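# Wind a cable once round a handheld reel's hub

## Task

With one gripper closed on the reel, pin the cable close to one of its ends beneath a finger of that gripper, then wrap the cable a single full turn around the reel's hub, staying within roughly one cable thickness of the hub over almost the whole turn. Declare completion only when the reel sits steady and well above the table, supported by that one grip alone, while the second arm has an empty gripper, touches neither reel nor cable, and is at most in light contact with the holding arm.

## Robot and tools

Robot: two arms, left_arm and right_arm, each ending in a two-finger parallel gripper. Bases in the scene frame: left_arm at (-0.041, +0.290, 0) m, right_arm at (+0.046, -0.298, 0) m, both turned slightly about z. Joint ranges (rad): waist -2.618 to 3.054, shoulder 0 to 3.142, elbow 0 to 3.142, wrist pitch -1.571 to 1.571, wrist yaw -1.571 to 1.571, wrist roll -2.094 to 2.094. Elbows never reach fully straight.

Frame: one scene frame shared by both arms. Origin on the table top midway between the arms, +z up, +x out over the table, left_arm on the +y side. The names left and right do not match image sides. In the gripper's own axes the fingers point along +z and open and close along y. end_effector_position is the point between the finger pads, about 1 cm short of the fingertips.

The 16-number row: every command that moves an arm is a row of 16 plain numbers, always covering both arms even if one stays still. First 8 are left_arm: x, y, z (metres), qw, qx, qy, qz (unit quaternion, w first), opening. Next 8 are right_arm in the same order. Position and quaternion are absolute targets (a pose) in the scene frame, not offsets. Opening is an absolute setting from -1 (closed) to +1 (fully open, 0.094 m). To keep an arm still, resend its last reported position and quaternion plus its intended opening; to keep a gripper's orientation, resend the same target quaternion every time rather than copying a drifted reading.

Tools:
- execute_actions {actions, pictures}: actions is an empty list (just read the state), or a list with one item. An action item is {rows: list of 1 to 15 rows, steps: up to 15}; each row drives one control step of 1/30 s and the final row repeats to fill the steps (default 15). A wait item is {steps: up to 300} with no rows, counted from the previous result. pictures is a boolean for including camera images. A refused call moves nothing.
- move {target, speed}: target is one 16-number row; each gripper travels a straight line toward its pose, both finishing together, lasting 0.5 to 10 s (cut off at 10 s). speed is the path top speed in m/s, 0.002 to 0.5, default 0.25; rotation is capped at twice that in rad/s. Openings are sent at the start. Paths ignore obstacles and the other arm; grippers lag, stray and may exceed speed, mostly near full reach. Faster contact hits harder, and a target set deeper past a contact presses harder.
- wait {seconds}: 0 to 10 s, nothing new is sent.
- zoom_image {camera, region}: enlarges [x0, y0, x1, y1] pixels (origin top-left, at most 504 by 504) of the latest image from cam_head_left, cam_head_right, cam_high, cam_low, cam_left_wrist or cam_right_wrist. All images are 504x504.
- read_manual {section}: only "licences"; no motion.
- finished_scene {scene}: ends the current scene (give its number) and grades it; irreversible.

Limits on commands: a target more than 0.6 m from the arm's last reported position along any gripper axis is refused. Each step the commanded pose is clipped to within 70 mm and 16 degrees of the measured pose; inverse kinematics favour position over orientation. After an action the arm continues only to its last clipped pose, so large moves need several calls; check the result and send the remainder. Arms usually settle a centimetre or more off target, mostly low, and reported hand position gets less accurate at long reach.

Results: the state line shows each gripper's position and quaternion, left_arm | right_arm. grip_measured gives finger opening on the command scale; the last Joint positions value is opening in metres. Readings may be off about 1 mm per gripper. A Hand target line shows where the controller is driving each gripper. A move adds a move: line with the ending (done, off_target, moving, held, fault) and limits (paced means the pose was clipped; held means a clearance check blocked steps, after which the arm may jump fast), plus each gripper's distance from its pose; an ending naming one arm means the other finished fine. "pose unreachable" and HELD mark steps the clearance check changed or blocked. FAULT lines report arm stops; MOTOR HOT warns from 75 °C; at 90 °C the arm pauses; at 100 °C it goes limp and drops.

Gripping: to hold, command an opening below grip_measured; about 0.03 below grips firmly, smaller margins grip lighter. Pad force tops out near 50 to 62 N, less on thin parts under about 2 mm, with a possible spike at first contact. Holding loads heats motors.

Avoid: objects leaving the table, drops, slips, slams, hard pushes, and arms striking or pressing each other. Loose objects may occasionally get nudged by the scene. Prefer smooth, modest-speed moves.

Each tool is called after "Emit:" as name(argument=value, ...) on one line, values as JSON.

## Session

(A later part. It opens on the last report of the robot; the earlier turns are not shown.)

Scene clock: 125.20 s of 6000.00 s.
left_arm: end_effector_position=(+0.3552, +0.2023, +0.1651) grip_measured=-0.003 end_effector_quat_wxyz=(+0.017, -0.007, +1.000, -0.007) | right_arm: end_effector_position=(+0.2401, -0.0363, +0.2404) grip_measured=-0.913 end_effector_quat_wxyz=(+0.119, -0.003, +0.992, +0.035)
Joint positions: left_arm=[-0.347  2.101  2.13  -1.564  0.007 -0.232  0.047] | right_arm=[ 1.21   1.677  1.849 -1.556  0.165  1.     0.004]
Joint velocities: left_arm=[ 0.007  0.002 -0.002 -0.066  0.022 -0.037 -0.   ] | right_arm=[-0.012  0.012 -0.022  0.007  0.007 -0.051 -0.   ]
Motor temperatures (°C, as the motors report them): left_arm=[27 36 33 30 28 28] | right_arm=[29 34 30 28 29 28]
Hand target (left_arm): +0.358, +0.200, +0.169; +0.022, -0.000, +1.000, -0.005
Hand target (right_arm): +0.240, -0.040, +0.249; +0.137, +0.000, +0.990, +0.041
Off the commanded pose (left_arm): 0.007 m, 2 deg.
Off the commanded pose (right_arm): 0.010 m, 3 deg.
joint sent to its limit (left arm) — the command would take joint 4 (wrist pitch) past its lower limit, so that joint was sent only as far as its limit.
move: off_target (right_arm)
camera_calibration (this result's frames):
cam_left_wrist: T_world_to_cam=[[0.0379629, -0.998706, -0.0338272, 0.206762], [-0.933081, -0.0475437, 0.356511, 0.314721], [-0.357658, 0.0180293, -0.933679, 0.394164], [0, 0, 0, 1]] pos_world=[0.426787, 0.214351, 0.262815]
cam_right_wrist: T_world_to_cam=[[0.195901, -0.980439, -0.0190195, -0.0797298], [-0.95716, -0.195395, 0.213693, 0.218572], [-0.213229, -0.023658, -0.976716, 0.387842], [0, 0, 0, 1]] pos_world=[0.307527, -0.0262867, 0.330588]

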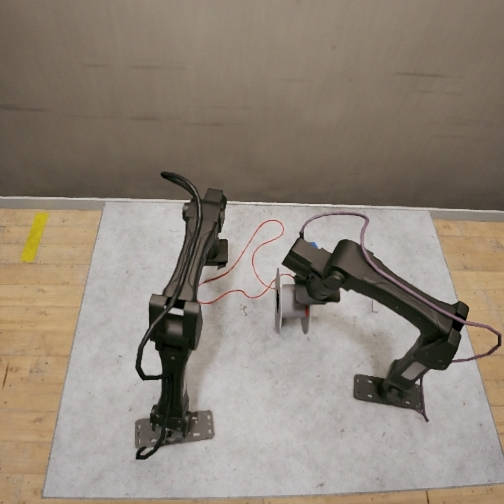

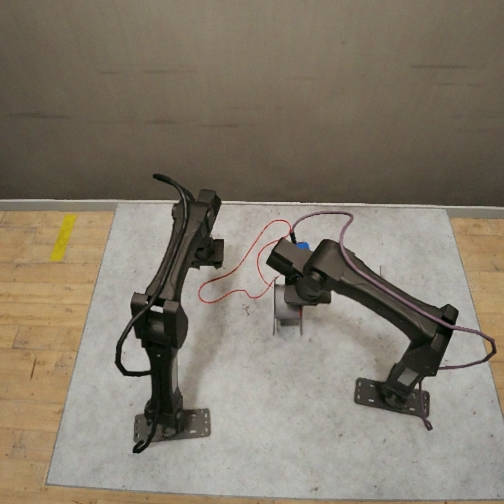

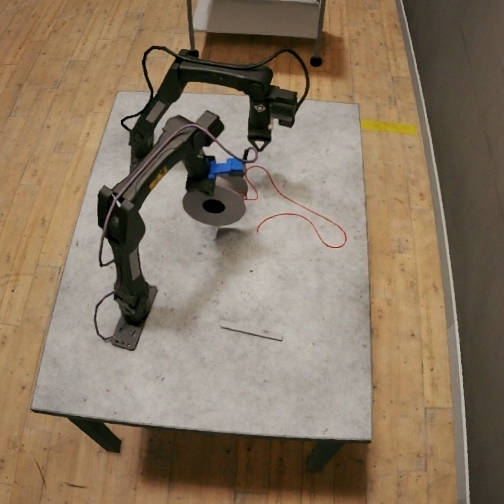

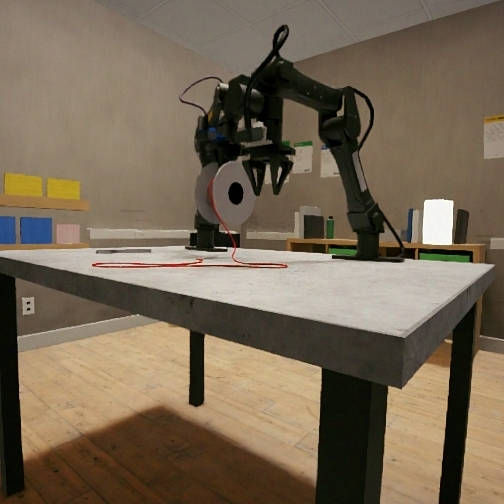

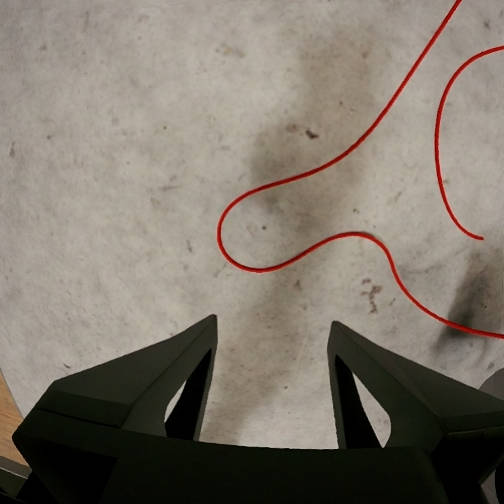

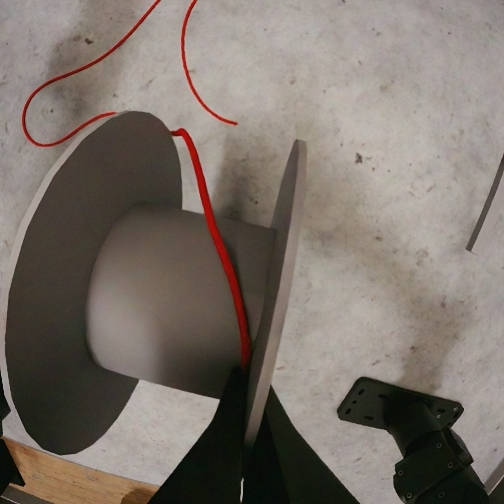

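Emit:
execute_actions(actions=[])

Scene clock: 134.67 s of 6000.00 s.
left_arm: end_effector_position=(+0.3552, +0.2024, +0.1651) grip_measured=-0.003 end_effector_quat_wxyz=(+0.017, -0.007, +1.000, -0.007) | right_arm: end_effector_position=(+0.2402, -0.0363, +0.2404) grip_measured=-0.913 end_effector_quat_wxyz=(+0.119, -0.002, +0.992, +0.035)
Joint positions: left_arm=[-0.347  2.101  2.13  -1.564  0.006 -0.231  0.047] | right_arm=[ 1.21   1.677  1.849 -1.556  0.166  1.002  0.004]
Joint velocities: left_arm=[-0.002  0.002 -0.002 -0.022 -0.051  0.022 -0.001] | right_arm=[-0.002 -0.012 -0.002  0.007 -0.007 -0.037  0.001]
Motor temperatures (°C, as the motors report them): left_arm=[27 36 33 30 28 28] | right_arm=[29 34 30 28 29 28]
Hand target (left_arm): +0.358, +0.200, +0.169; +0.022, -0.000, +1.000, -0.005
Hand target (right_arm): +0.240, -0.040, +0.249; +0.137, +0.000, +0.990, +0.041
Off the commanded pose (left_arm): 0.007 m, 2 deg.
Off the commanded pose (right_arm): 0.010 m, 2 deg.
Steps of this call (steps 1 to 180: nothing new was sent; then 3.47 s passed at rest). Readings (end_effector_position):
1: left_arm (+0.3552, +0.2023, +0.1651) | right_arm (+0.2402, -0.0363, +0.2404)
2: left_arm (+0.3552, +0.2023, +0.1651) | right_arm (+0.2402, -0.0363, +0.2404)
4: left_arm (+0.3552, +0.2024, +0.1651) | right_arm (+0.2402, -0.0363, +0.2404)
8: left_arm (+0.3552, +0.2024, +0.1651) | right_arm (+0.2402, -0.0363, +0.2404)
180: the state above
camera_calibration (this result's frames):
cam_left_wrist: T_world_to_cam=[[0.0368541, -0.998721, -0.0346022, 0.207419], [-0.933198, -0.0467809, 0.356305, 0.314676], [-0.357468, 0.0191594, -0.933729, 0.393883], [0, 0, 0, 1]] pos_world=[0.426812, 0.214328, 0.262836]
cam_right_wrist: T_world_to_cam=[[0.193296, -0.980948, -0.0194197, -0.0790733], [-0.957705, -0.192942, 0.213481, 0.218887], [-0.21316, -0.0226667, -0.976754, 0.387893], [0, 0, 0, 1]] pos_world=[0.307598, -0.026542, 0.330612]

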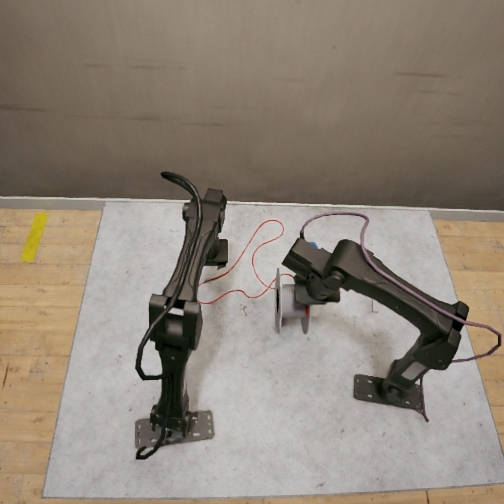

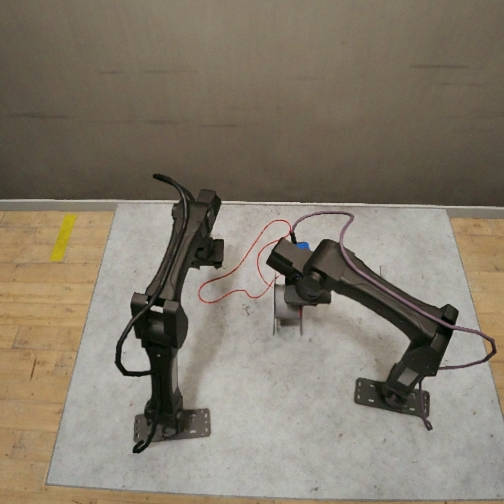

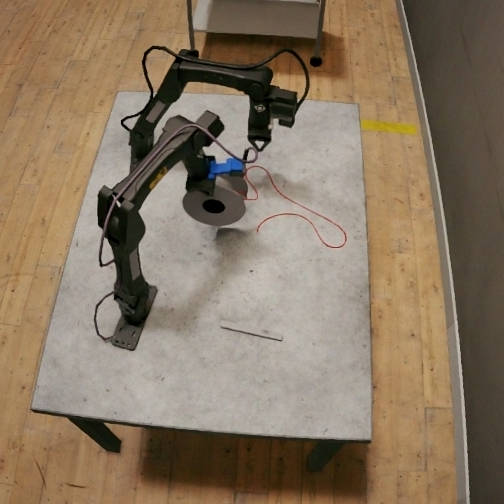

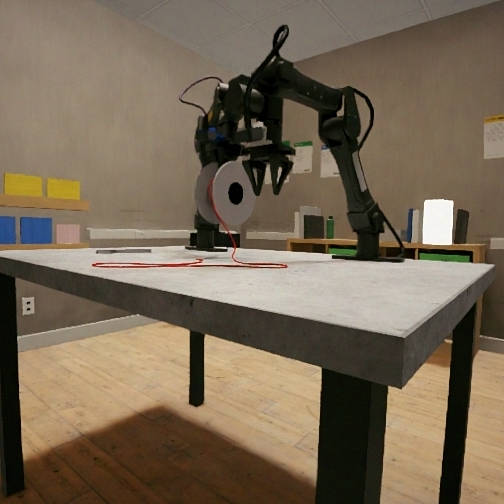

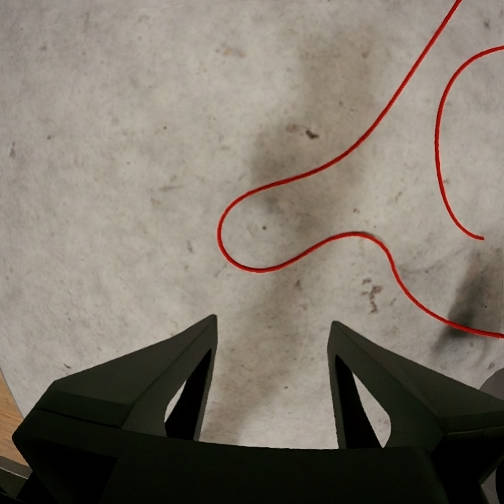

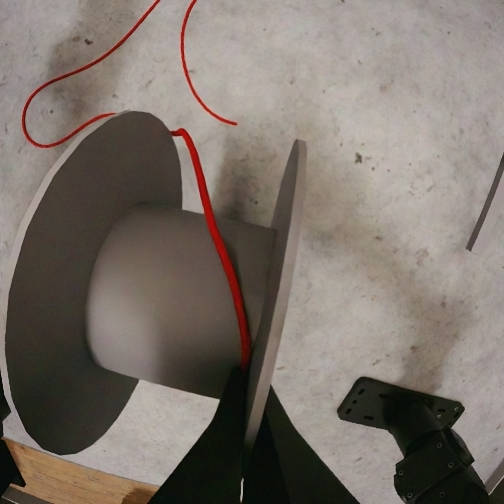

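Emit:
move(target=[0.343,0.246,0.0,0,0,1,0,0,0.24,-0.04,0.25,0.14,0,0.99,0.04,-1])

Emit:
execute_actions(actions=[{"rows":[[0.343,0.246,0.0,0,0,1,0,-1,0.24,-0.04,0.25,0.14,0,0.99,0.04,-1]],"steps":15}], pictures=false)

Emit:
move(target=[0.2,0.1,0.06,0,0,0.92,-0.38,-1,0.28,-0.06,0.27,0.14,0,0.99,0.04,-1])

Scene clock: 140.13 s of 6000.00 s.
left_arm: end_effector_position=(+0.3420, +0.2434, +0.0113) grip_measured=-0.003 end_effector_quat_wxyz=(-0.005, +0.001, +1.000, -0.003) | right_arm: end_effector_position=(+0.2408, -0.0371, +0.2405) grip_measured=-0.913 end_effector_quat_wxyz=(+0.121, -0.001, +0.992, +0.033)
Joint positions: left_arm=[-0.25   2.092  1.496 -0.983  0.007 -0.118  0.047] | right_arm=[ 1.21   1.677  1.849 -1.558  0.171  1.003  0.004]
Joint velocities: left_arm=[-0.002  0.017  0.002 -0.022 -0.051 -0.007  0.   ] | right_arm=[-0.012 -0.002 -0.012  0.11   0.081  0.081 -0.001]
Motor temperatures (°C, as the motors report them): left_arm=[27 36 33 30 28 28] | right_arm=[29 34 30 28 29 28]
Hand target (left_arm): +0.344, +0.246, +0.000; +0.000, -0.000, +1.000, -0.000
Hand target (right_arm): +0.240, -0.040, +0.250; +0.140, +0.000, +0.989, +0.040
Off the commanded pose (left_arm): 0.012 m, 1 deg.
Off the commanded pose (right_arm): 0.010 m, 2 deg.
move: off_target (left_arm)
camera_calibration (this result's frames):
cam_left_wrist: T_world_to_cam=[[0.0191524, -0.998838, -0.0442162, 0.249749], [-0.917832, -0.0351032, 0.395414, 0.350563], [-0.396507, 0.0330099, -0.917438, 0.254587], [0, 0, 0, 1]] pos_world=[0.41792, 0.253361, 0.105993]
cam_right_wrist: T_world_to_cam=[[0.191666, -0.981347, -0.0149324, -0.0807021], [-0.958805, -0.19047, 0.210746, 0.22029], [-0.209659, -0.0260756, -0.977427, 0.387278], [0, 0, 0, 1]] pos_world=[0.307879, -0.0271395, 0.330906]

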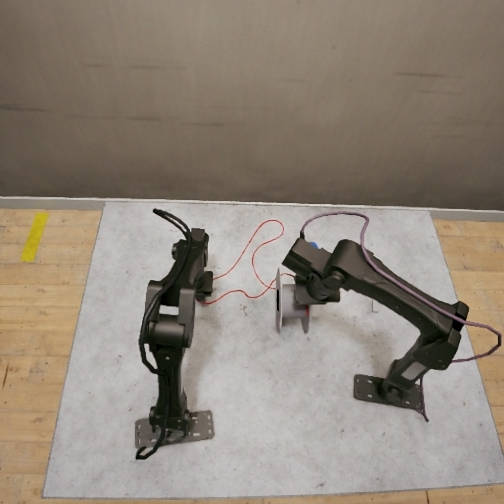

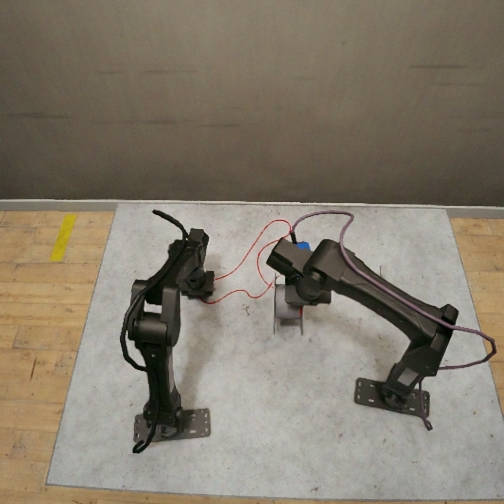

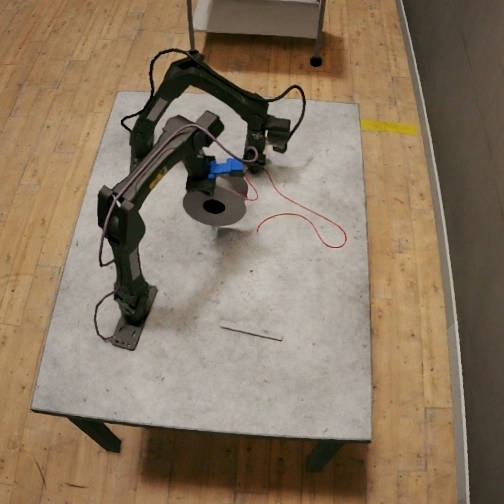

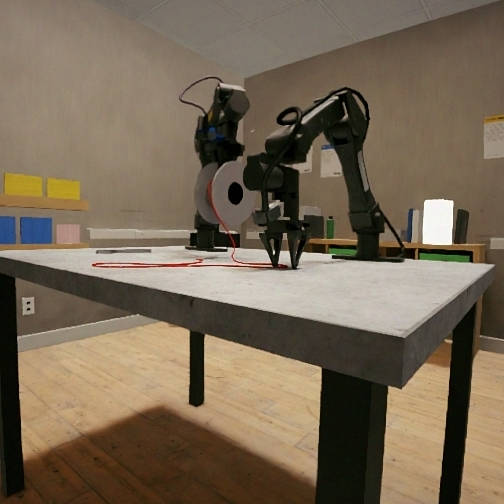

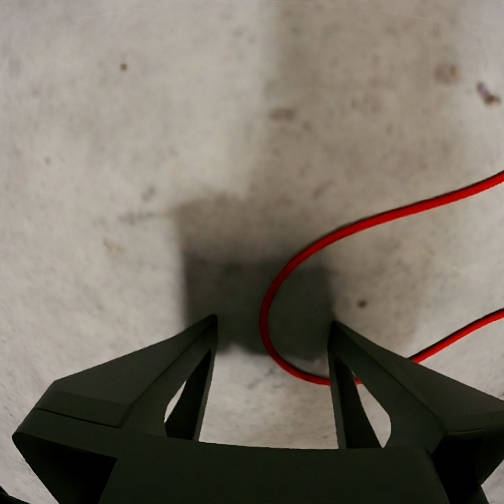

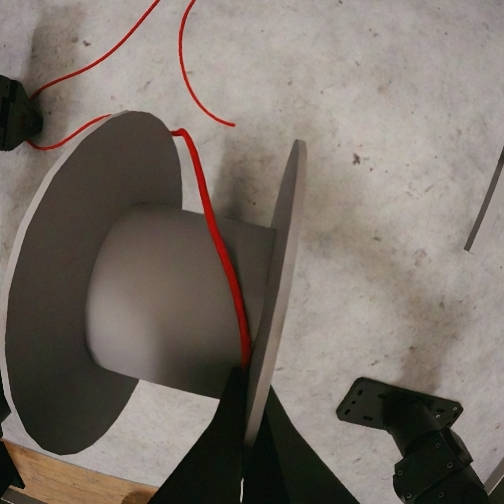

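Scene clock: 140.63 s of 6000.00 s.
left_arm: end_effector_position=(+0.3474, +0.2422, +0.0113) grip_measured=-0.957 end_effector_quat_wxyz=(+0.006, +0.001, +1.000, -0.006) | right_arm: end_effector_position=(+0.2408, -0.0371, +0.2405) grip_measured=-0.913 end_effector_quat_wxyz=(+0.121, -0.001, +0.992, +0.033)
Joint positions: left_arm=[-0.25   2.092  1.496 -0.961  0.01  -0.118  0.002] | right_arm=[ 1.21   1.677  1.849 -1.558  0.171  1.003  0.004]
Joint velocities: left_arm=[ 0.002 -0.022 -0.012 -0.022  0.007  0.051 -0.001] | right_arm=[-0.002 -0.007  0.002 -0.007 -0.007  0.037 -0.001]
Motor temperatures (°C, as the motors report them): left_arm=[27 36 33 30 28 28] | right_arm=[29 34 30 28 29 28]
Hand target (left_arm): +0.343, +0.246, +0.000; -0.000, +0.000, +1.000, -0.000
Hand target (right_arm): +0.240, -0.040, +0.250; +0.140, +0.000, +0.989, +0.040
Off the commanded pose (left_arm): 0.013 m, 1 deg.
Off the commanded pose (right_arm): 0.010 m, 2 deg.
Steps of this call (steps 1 to 15: all 15 steps of this action). Readings (end_effector_position):
1: left_arm (+0.3427, +0.2431, +0.0113) | right_arm (+0.2408, -0.0371, +0.2405)
2: left_arm (+0.3442, +0.2426, +0.0113) | right_arm (+0.2408, -0.0371, +0.2405)
4: left_arm (+0.3468, +0.2422, +0.0113) | right_arm (+0.2408, -0.0371, +0.2405)
8: left_arm (+0.3474, +0.2422, +0.0113) | right_arm (+0.2408, -0.0371, +0.2405)
15: the state above

Scene clock: 143.13 s of 6000.00 s.
left_arm: end_effector_position=(+0.2024, +0.1068, +0.0586) grip_measured=-0.957 end_effector_quat_wxyz=(-0.007, -0.007, +0.928, -0.372) | right_arm: end_effector_position=(+0.2765, -0.0593, +0.2536) grip_measured=-0.913 end_effector_quat_wxyz=(+0.138, -0.006, +0.990, +0.035)
Joint positions: left_arm=[-0.374  1.566  0.799 -0.588  0.738 -0.343  0.002] | right_arm=[ 1.079  1.677  1.896 -1.558  0.167  0.86   0.004]
Joint velocities: left_arm=[-0.002  0.007  0.002  0.037  0.022  0.066  0.   ] | right_arm=[-0.002 -0.007 -0.002 -0.051  0.081 -0.066 -0.001]
Motor temperatures (°C, as the motors report them): left_arm=[27 36 32 30 28 28] | right_arm=[29 34 31 28 29 28]
Hand target (left_arm): +0.198, +0.103, +0.062; -0.003, +0.001, +0.925, -0.381
Hand target (right_arm): +0.279, -0.061, +0.270; +0.155, -0.001, +0.986, +0.054
Off the commanded pose (left_arm): 0.007 m, 2 deg.
Off the commanded pose (right_arm): 0.017 m, 1 deg.
joint sent to its limit (right arm) — the command would take joint 4 (wrist pitch) past its lower limit, so that joint was sent only as far as its limit.
move: off_target (right_arm)
camera_calibration (this result's frames):
cam_left_wrist: T_world_to_cam=[[0.0393597, -0.755842, 0.65357, 0.0471355], [-0.917344, 0.231977, 0.323522, 0.174498], [-0.396145, -0.612282, -0.684237, 0.302296], [0, 0, 0, 1]] pos_world=[0.277972, 0.180238, 0.119582]
cam_right_wrist: T_world_to_cam=[[0.20062, -0.979593, -0.0122474, -0.11213], [-0.963738, -0.199587, 0.17713, 0.256974], [-0.175959, -0.0237325, -0.984111, 0.399526], [0, 0, 0, 1]] pos_world=[0.340451, -0.0490717, 0.346287]

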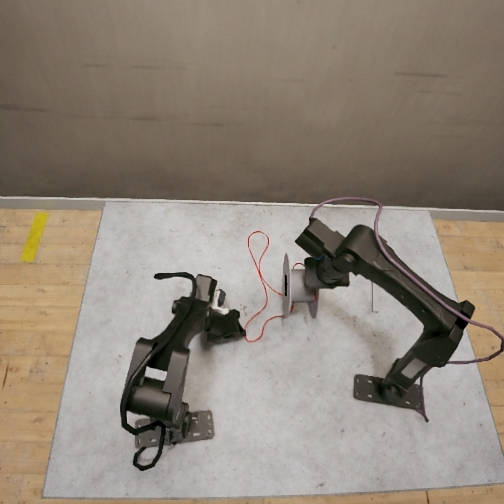

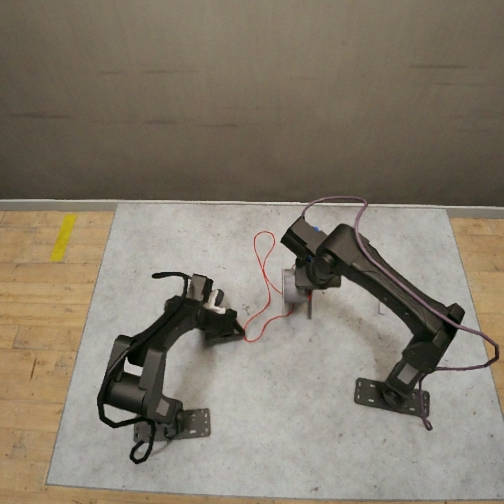

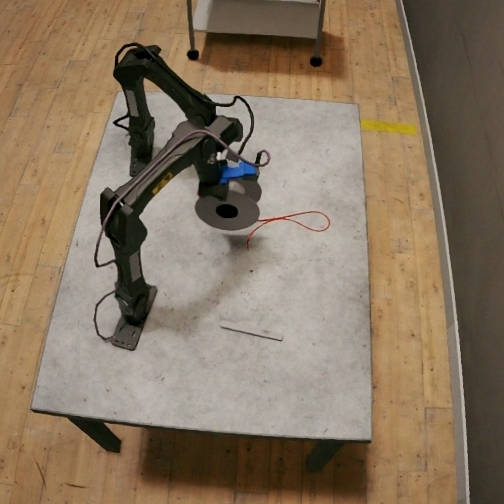

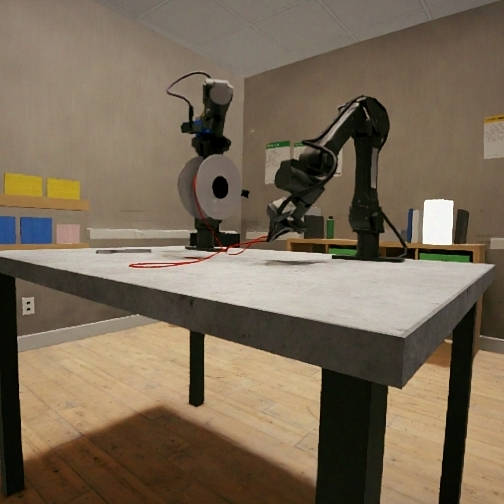

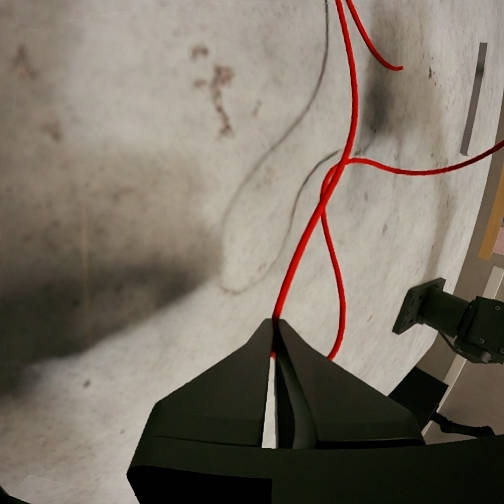

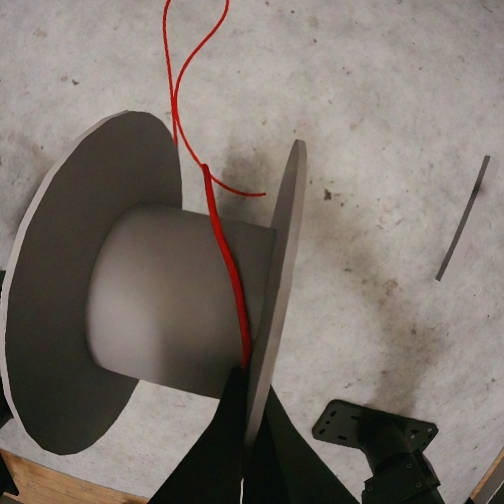

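Emit:
move(target=[0.12,0.04,0.08,0,0,0.86,-0.5,-1,0.36,0.0,0.26,0.14,0,0.99,0.04,-1], speed=0.15)

Scene clock: 148.23 s of 6000.00 s.
left_arm: end_effector_position=(+0.1225, +0.0421, +0.0786) grip_measured=-0.957 end_effector_quat_wxyz=(-0.006, -0.005, +0.868, -0.496) | right_arm: end_effector_position=(+0.3549, +0.0000, +0.2501) grip_measured=-0.913 end_effector_quat_wxyz=(+0.161, -0.006, +0.985, +0.059)
Joint positions: left_arm=[-0.656  1.26   0.397 -0.008  0.845 -0.863  0.002] | right_arm=[ 1.019  2.028  2.325 -1.558  0.154  0.793  0.004]
Joint velocities: left_arm=[-0.002 -0.022  0.002  0.007  0.007 -0.037  0.   ] | right_arm=[-0.007 -0.022  0.002  0.022  0.051 -0.125  0.001]
Motor temperatures (°C, as the motors report them): left_arm=[27 36 32 30 28 28] | right_arm=[29 34 31 28 29 28]
Hand target (left_arm): +0.118, +0.042, +0.080; -0.003, +0.002, +0.866, -0.501
Hand target (right_arm): +0.359, -0.001, +0.261; +0.173, -0.003, +0.982, +0.071
Off the commanded pose (left_arm): 0.004 m, 1 deg.
Off the commanded pose (right_arm): 0.011 m, 3 deg.
joint sent to its limit (right arm) — the command would take joint 4 (wrist pitch) past its lower limit, so that joint was sent only as far as its limit.
move: off_target (right_arm)
camera_calibration (this result's frames):
cam_left_wrist: T_world_to_cam=[[0.0365385, -0.549661, 0.834588, -0.0342502], [-0.918266, 0.311029, 0.245046, 0.112657], [-0.394274, -0.775328, -0.493371, 0.236354], [0, 0, 0, 1]] pos_world=[0.197889, 0.129386, 0.117589]
cam_right_wrist: T_world_to_cam=[[0.208298, -0.976828, -0.0491892, -0.063295], [-0.969574, -0.212841, 0.120933, 0.36108], [-0.1286, 0.0225024, -0.991441, 0.396313], [0, 0, 0, 1]] pos_world=[0.414245, 0.00610661, 0.346141]

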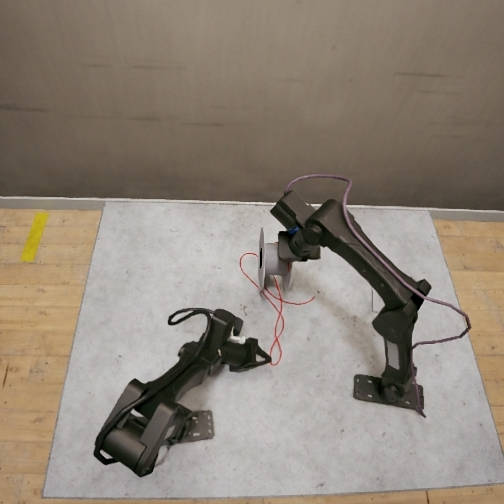

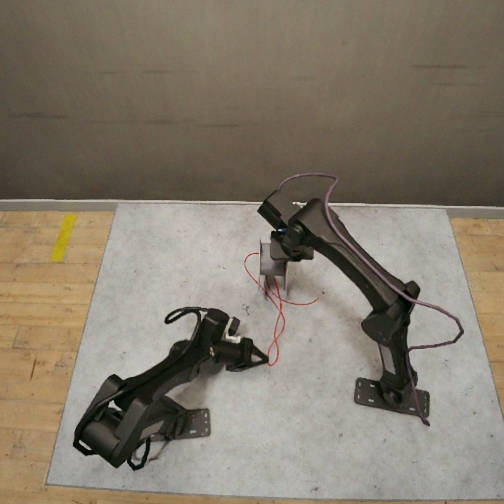

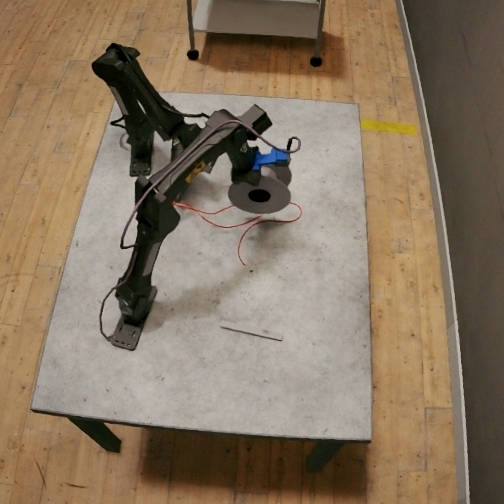

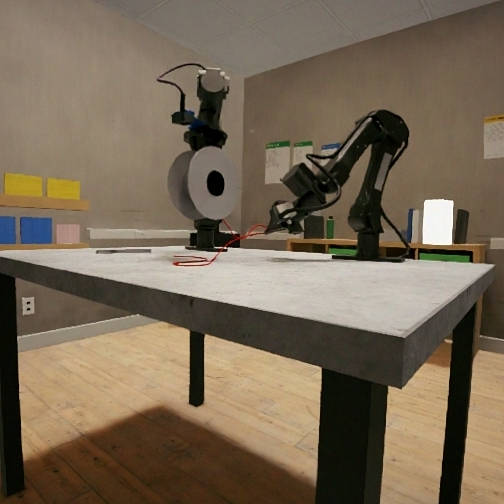

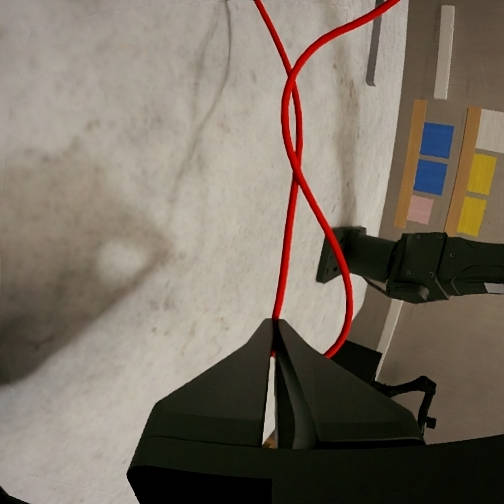

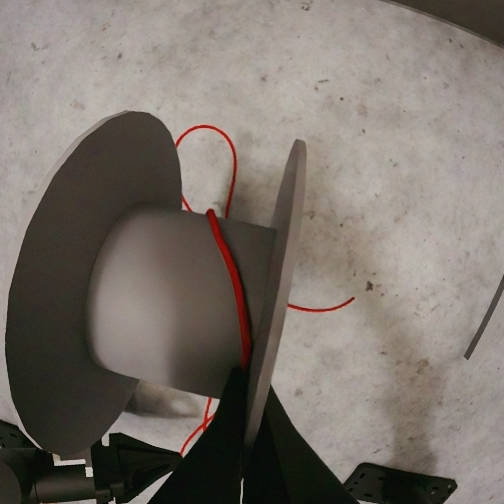

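Emit:
move(target=[0.1,0.045,0.24,0.15,0.2,0.8,-0.55,-1,0.38,0.0,0.2,0.14,0,0.99,0.04,-1], speed=0.15)

Scene clock: 153.33 s of 6000.00 s.
left_arm: end_effector_position=(+0.1022, +0.0451, +0.2240) grip_measured=-0.957 end_effector_quat_wxyz=(+0.135, +0.187, +0.809, -0.540) | right_arm: end_effector_position=(+0.3719, -0.0015, +0.1995) grip_measured=-0.913 end_effector_quat_wxyz=(+0.129, -0.004, +0.991, +0.030)
Joint positions: left_arm=[-0.656  0.89   0.696 -0.475  0.912 -0.539  0.002] | right_arm=[ 0.982  2.082  2.211 -1.473  0.139  0.769  0.004]
Joint velocities: left_arm=[ 0.012 -0.002 -0.012  0.007 -0.007 -0.037  0.001] | right_arm=[-0.012 -0.002 -0.002  0.007 -0.022  0.007 -0.   ]
Motor temperatures (°C, as the motors report them): left_arm=[27 35 32 30 28 28] | right_arm=[29 34 31 28 29 28]
Hand target (left_arm): +0.099, +0.046, +0.240; +0.149, +0.201, +0.798, -0.548
Hand target (right_arm): +0.381, +0.000, +0.200; +0.140, -0.000, +0.989, +0.040
Off the commanded pose (left_arm): 0.016 m, 3 deg.
Off the commanded pose (right_arm): 0.008 m, 2 deg.
move: off_target (left_arm)
camera_calibration (this result's frames):
cam_left_wrist: T_world_to_cam=[[-0.42732, -0.395938, 0.812792, -0.107853], [-0.847995, 0.487289, -0.208453, 0.143878], [-0.31353, -0.77832, -0.543982, 0.305633], [0, 0, 0, 1]] pos_world=[0.171745, 0.125067, 0.283913]
cam_right_wrist: T_world_to_cam=[[0.196669, -0.980449, -0.00641204, -0.0750363], [-0.961126, -0.194078, 0.196392, 0.365174], [-0.193797, -0.0324615, -0.980505, 0.37027], [0, 0, 0, 1]] pos_world=[0.437493, 0.00932235, 0.290853]

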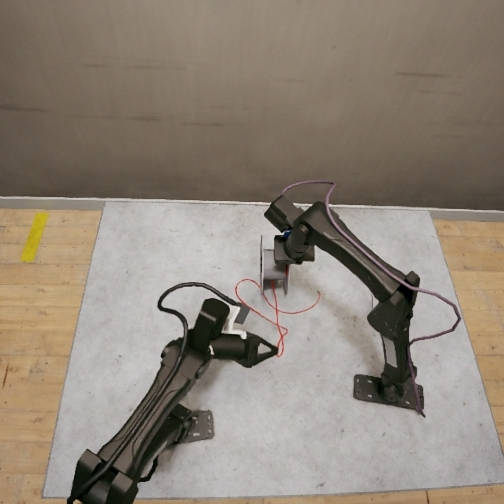

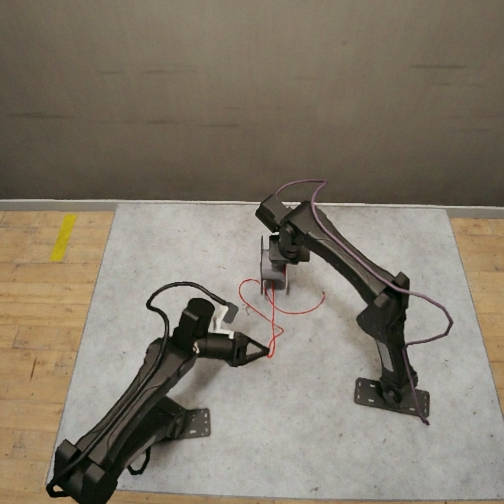

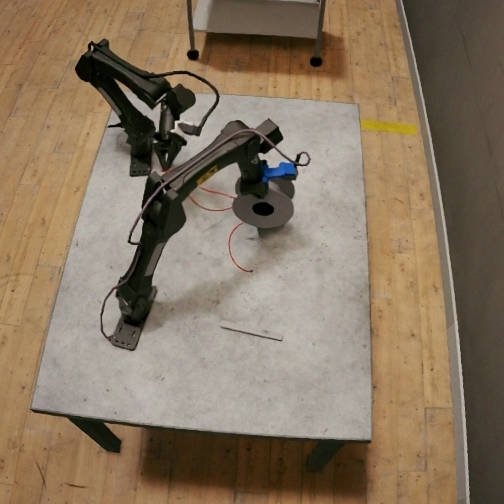

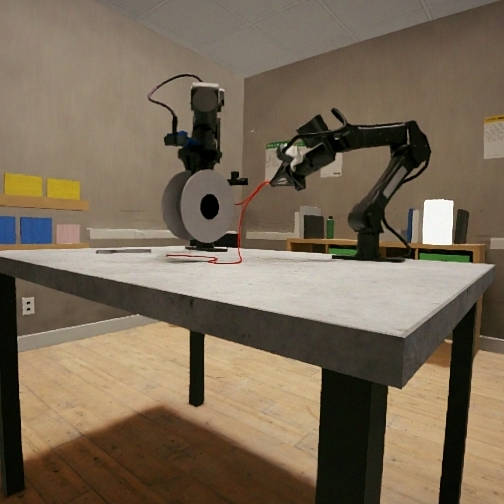

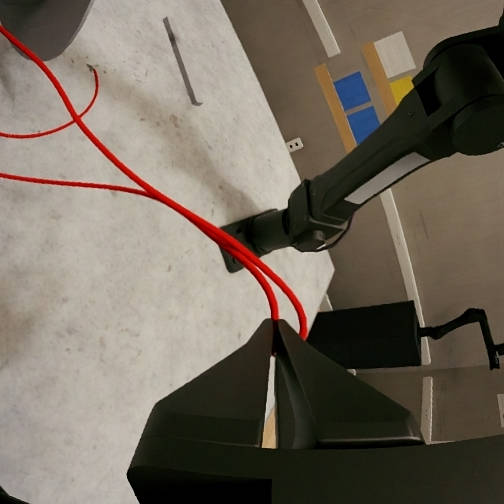

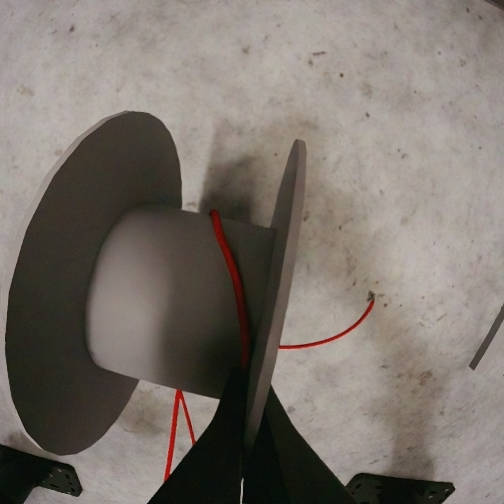

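Emit:
move(target=[0.17,0.05,0.37,0.2,0.3,0.78,-0.5,-1,0.3,-0.04,0.2,0.14,0,0.99,0.04,-1], speed=0.15)

Emit:
move(target=[0.27,0.08,0.36,0.2,0.3,0.78,-0.5,-1,0.26,-0.05,0.2,0.14,0,0.99,0.04,-1], speed=0.12)

Scene clock: 160.93 s of 6000.00 s.
left_arm: end_effector_position=(+0.1697, +0.0483, +0.3610) grip_measured=-0.957 end_effector_quat_wxyz=(+0.199, +0.297, +0.790, -0.498) | right_arm: end_effector_position=(+0.2972, -0.0419, +0.1905) grip_measured=-0.913 end_effector_quat_wxyz=(+0.117, -0.003, +0.993, +0.029)
Joint positions: left_arm=[-0.504  1.318  1.559 -1.124  0.99  -0.038  0.002] | right_arm=[ 1.051  1.734  1.707 -1.346  0.139  0.843  0.004]
Joint velocities: left_arm=[-0.007  0.017  0.012 -0.051  0.022  0.007 -0.   ] | right_arm=[ 0.007  0.002  0.002 -0.022 -0.007  0.022 -0.   ]
Motor temperatures (°C, as the motors report them): left_arm=[27 34 33 31 28 28] | right_arm=[29 35 31 29 29 28]
Hand target (left_arm): +0.171, +0.049, +0.369; +0.203, +0.300, +0.784, -0.504
Hand target (right_arm): +0.300, -0.040, +0.199; +0.139, +0.000, +0.989, +0.041
Off the commanded pose (left_arm): 0.009 m, 1 deg.
Off the commanded pose (right_arm): 0.010 m, 3 deg.
move: off_target (right_arm)
camera_calibration (this result's frames):
cam_left_wrist: T_world_to_cam=[[-0.648591, -0.377718, 0.660802, -0.0976304], [-0.719905, 0.586298, -0.371472, 0.260485], [-0.247115, -0.716648, -0.652189, 0.42861], [0, 0, 0, 1]] pos_world=[0.230118, 0.117564, 0.440812]
cam_right_wrist: T_world_to_cam=[[0.194381, -0.980893, -0.00805025, -0.0990674], [-0.95648, -0.191351, 0.220296, 0.281529], [-0.217627, -0.0351213, -0.9754, 0.351718], [0, 0, 0, 1]] pos_world=[0.365077, -0.0309508, 0.280249]

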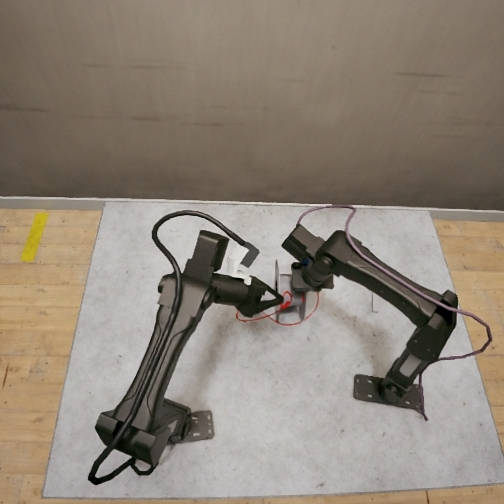

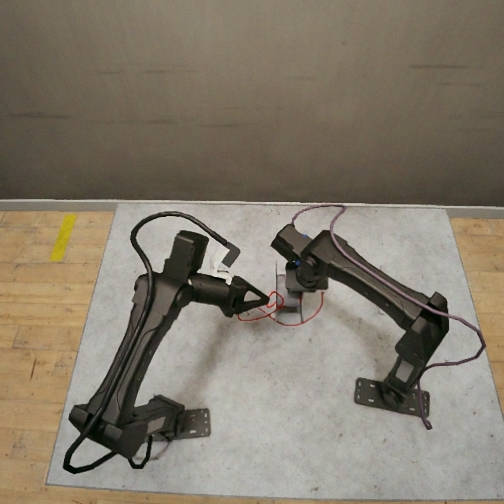

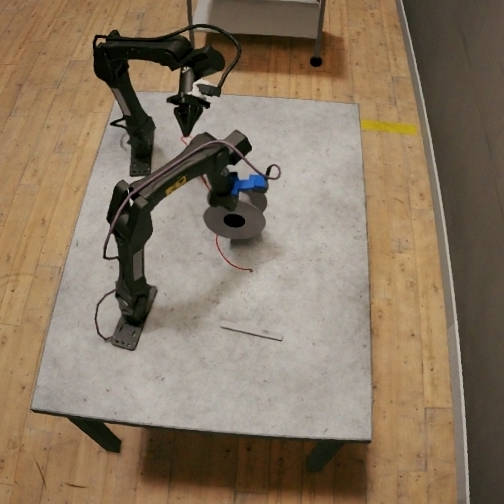

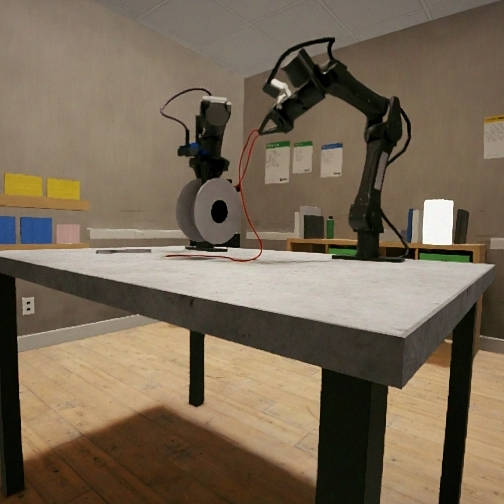

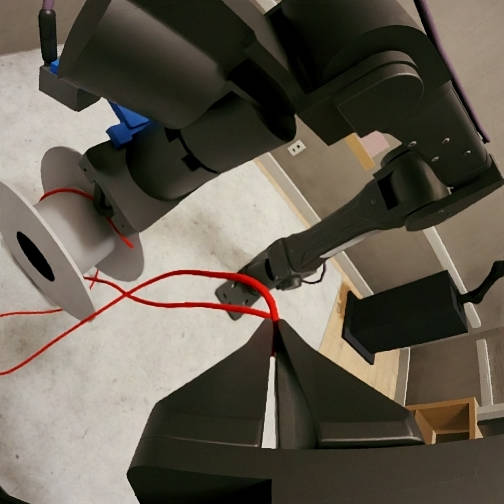

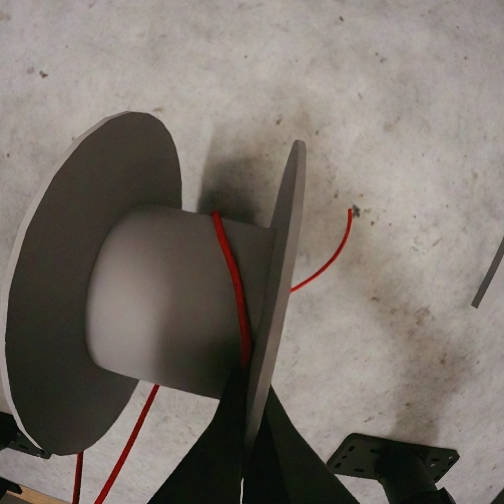

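Scene clock: 162.47 s of 6000.00 s.
left_arm: end_effector_position=(+0.2702, +0.0777, +0.3517) grip_measured=-0.957 end_effector_quat_wxyz=(+0.197, +0.297, +0.791, -0.498) | right_arm: end_effector_position=(+0.2576, -0.0507, +0.1905) grip_measured=-0.913 end_effector_quat_wxyz=(+0.117, -0.002, +0.993, +0.029)
Joint positions: left_arm=[-0.298  1.729  1.957 -1.426  1.095  0.322  0.002] | right_arm=[ 1.134  1.616  1.576 -1.346  0.154  0.926  0.004]
Joint velocities: left_arm=[-0.007 -0.012 -0.002 -0.051  0.022 -0.022 -0.001] | right_arm=[-0.007 -0.002  0.017  0.007 -0.037 -0.037 -0.001]
Motor temperatures (°C, as the motors report them): left_arm=[27 34 33 31 28 28] | right_arm=[29 35 31 29 29 28]
Hand target (left_arm): +0.271, +0.079, +0.359; +0.204, +0.300, +0.784, -0.503
Hand target (right_arm): +0.260, -0.050, +0.200; +0.139, +0.001, +0.989, +0.041
Off the commanded pose (left_arm): 0.009 m, 1 deg.
Off the commanded pose (right_arm): 0.010 m, 3 deg.
move: off_target (right_arm)
camera_calibration (this result's frames):
cam_left_wrist: T_world_to_cam=[[-0.64801, -0.378674, 0.660825, -0.0152931], [-0.719698, 0.58837, -0.368586, 0.310965], [-0.249236, -0.714441, -0.653801, 0.469444], [0, 0, 0, 1]] pos_world=[0.330893, 0.146636, 0.431646]
cam_right_wrist: T_world_to_cam=[[0.193819, -0.981004, -0.00809921, -0.0998043], [-0.95647, -0.190795, 0.220821, 0.241856], [-0.218172, -0.0350526, -0.975281, 0.342941], [0, 0, 0, 1]] pos_world=[0.325492, -0.0397426, 0.280248]

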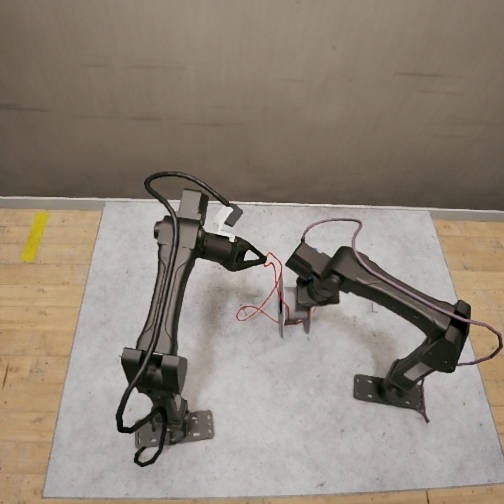

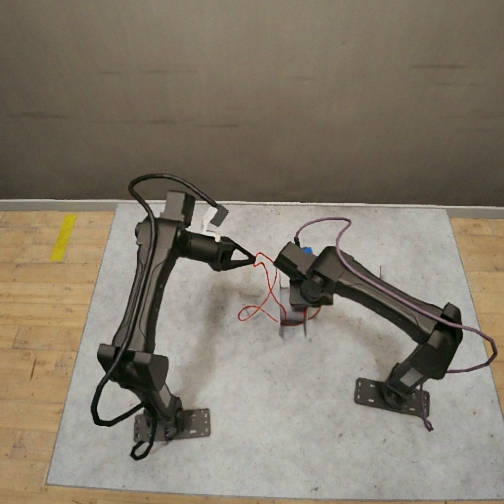

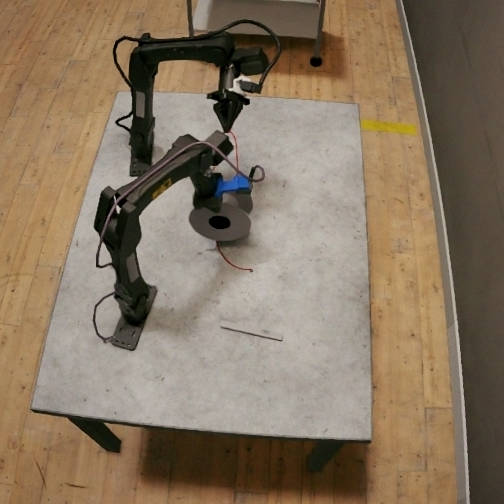

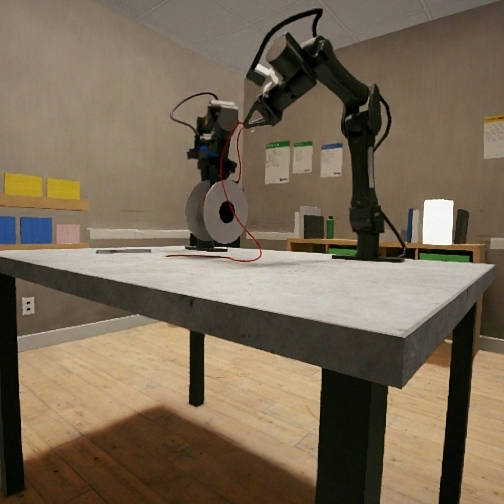

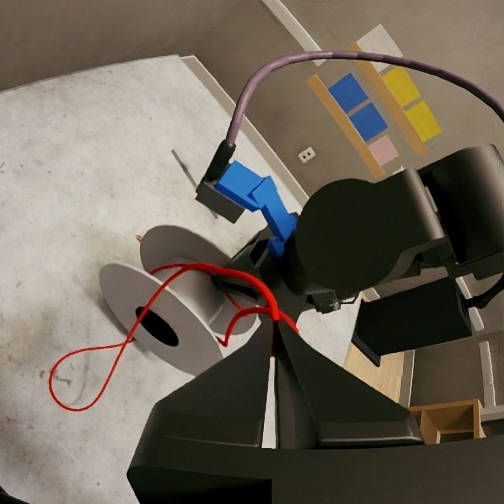

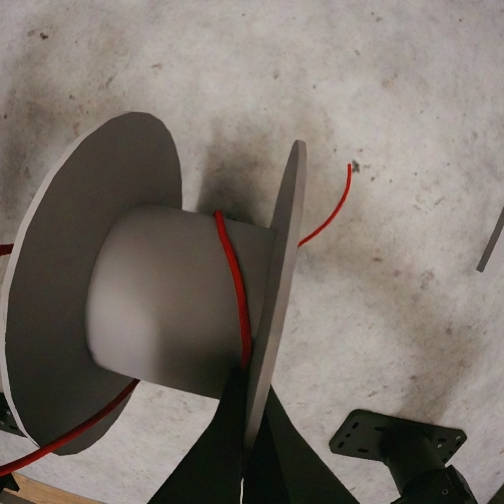

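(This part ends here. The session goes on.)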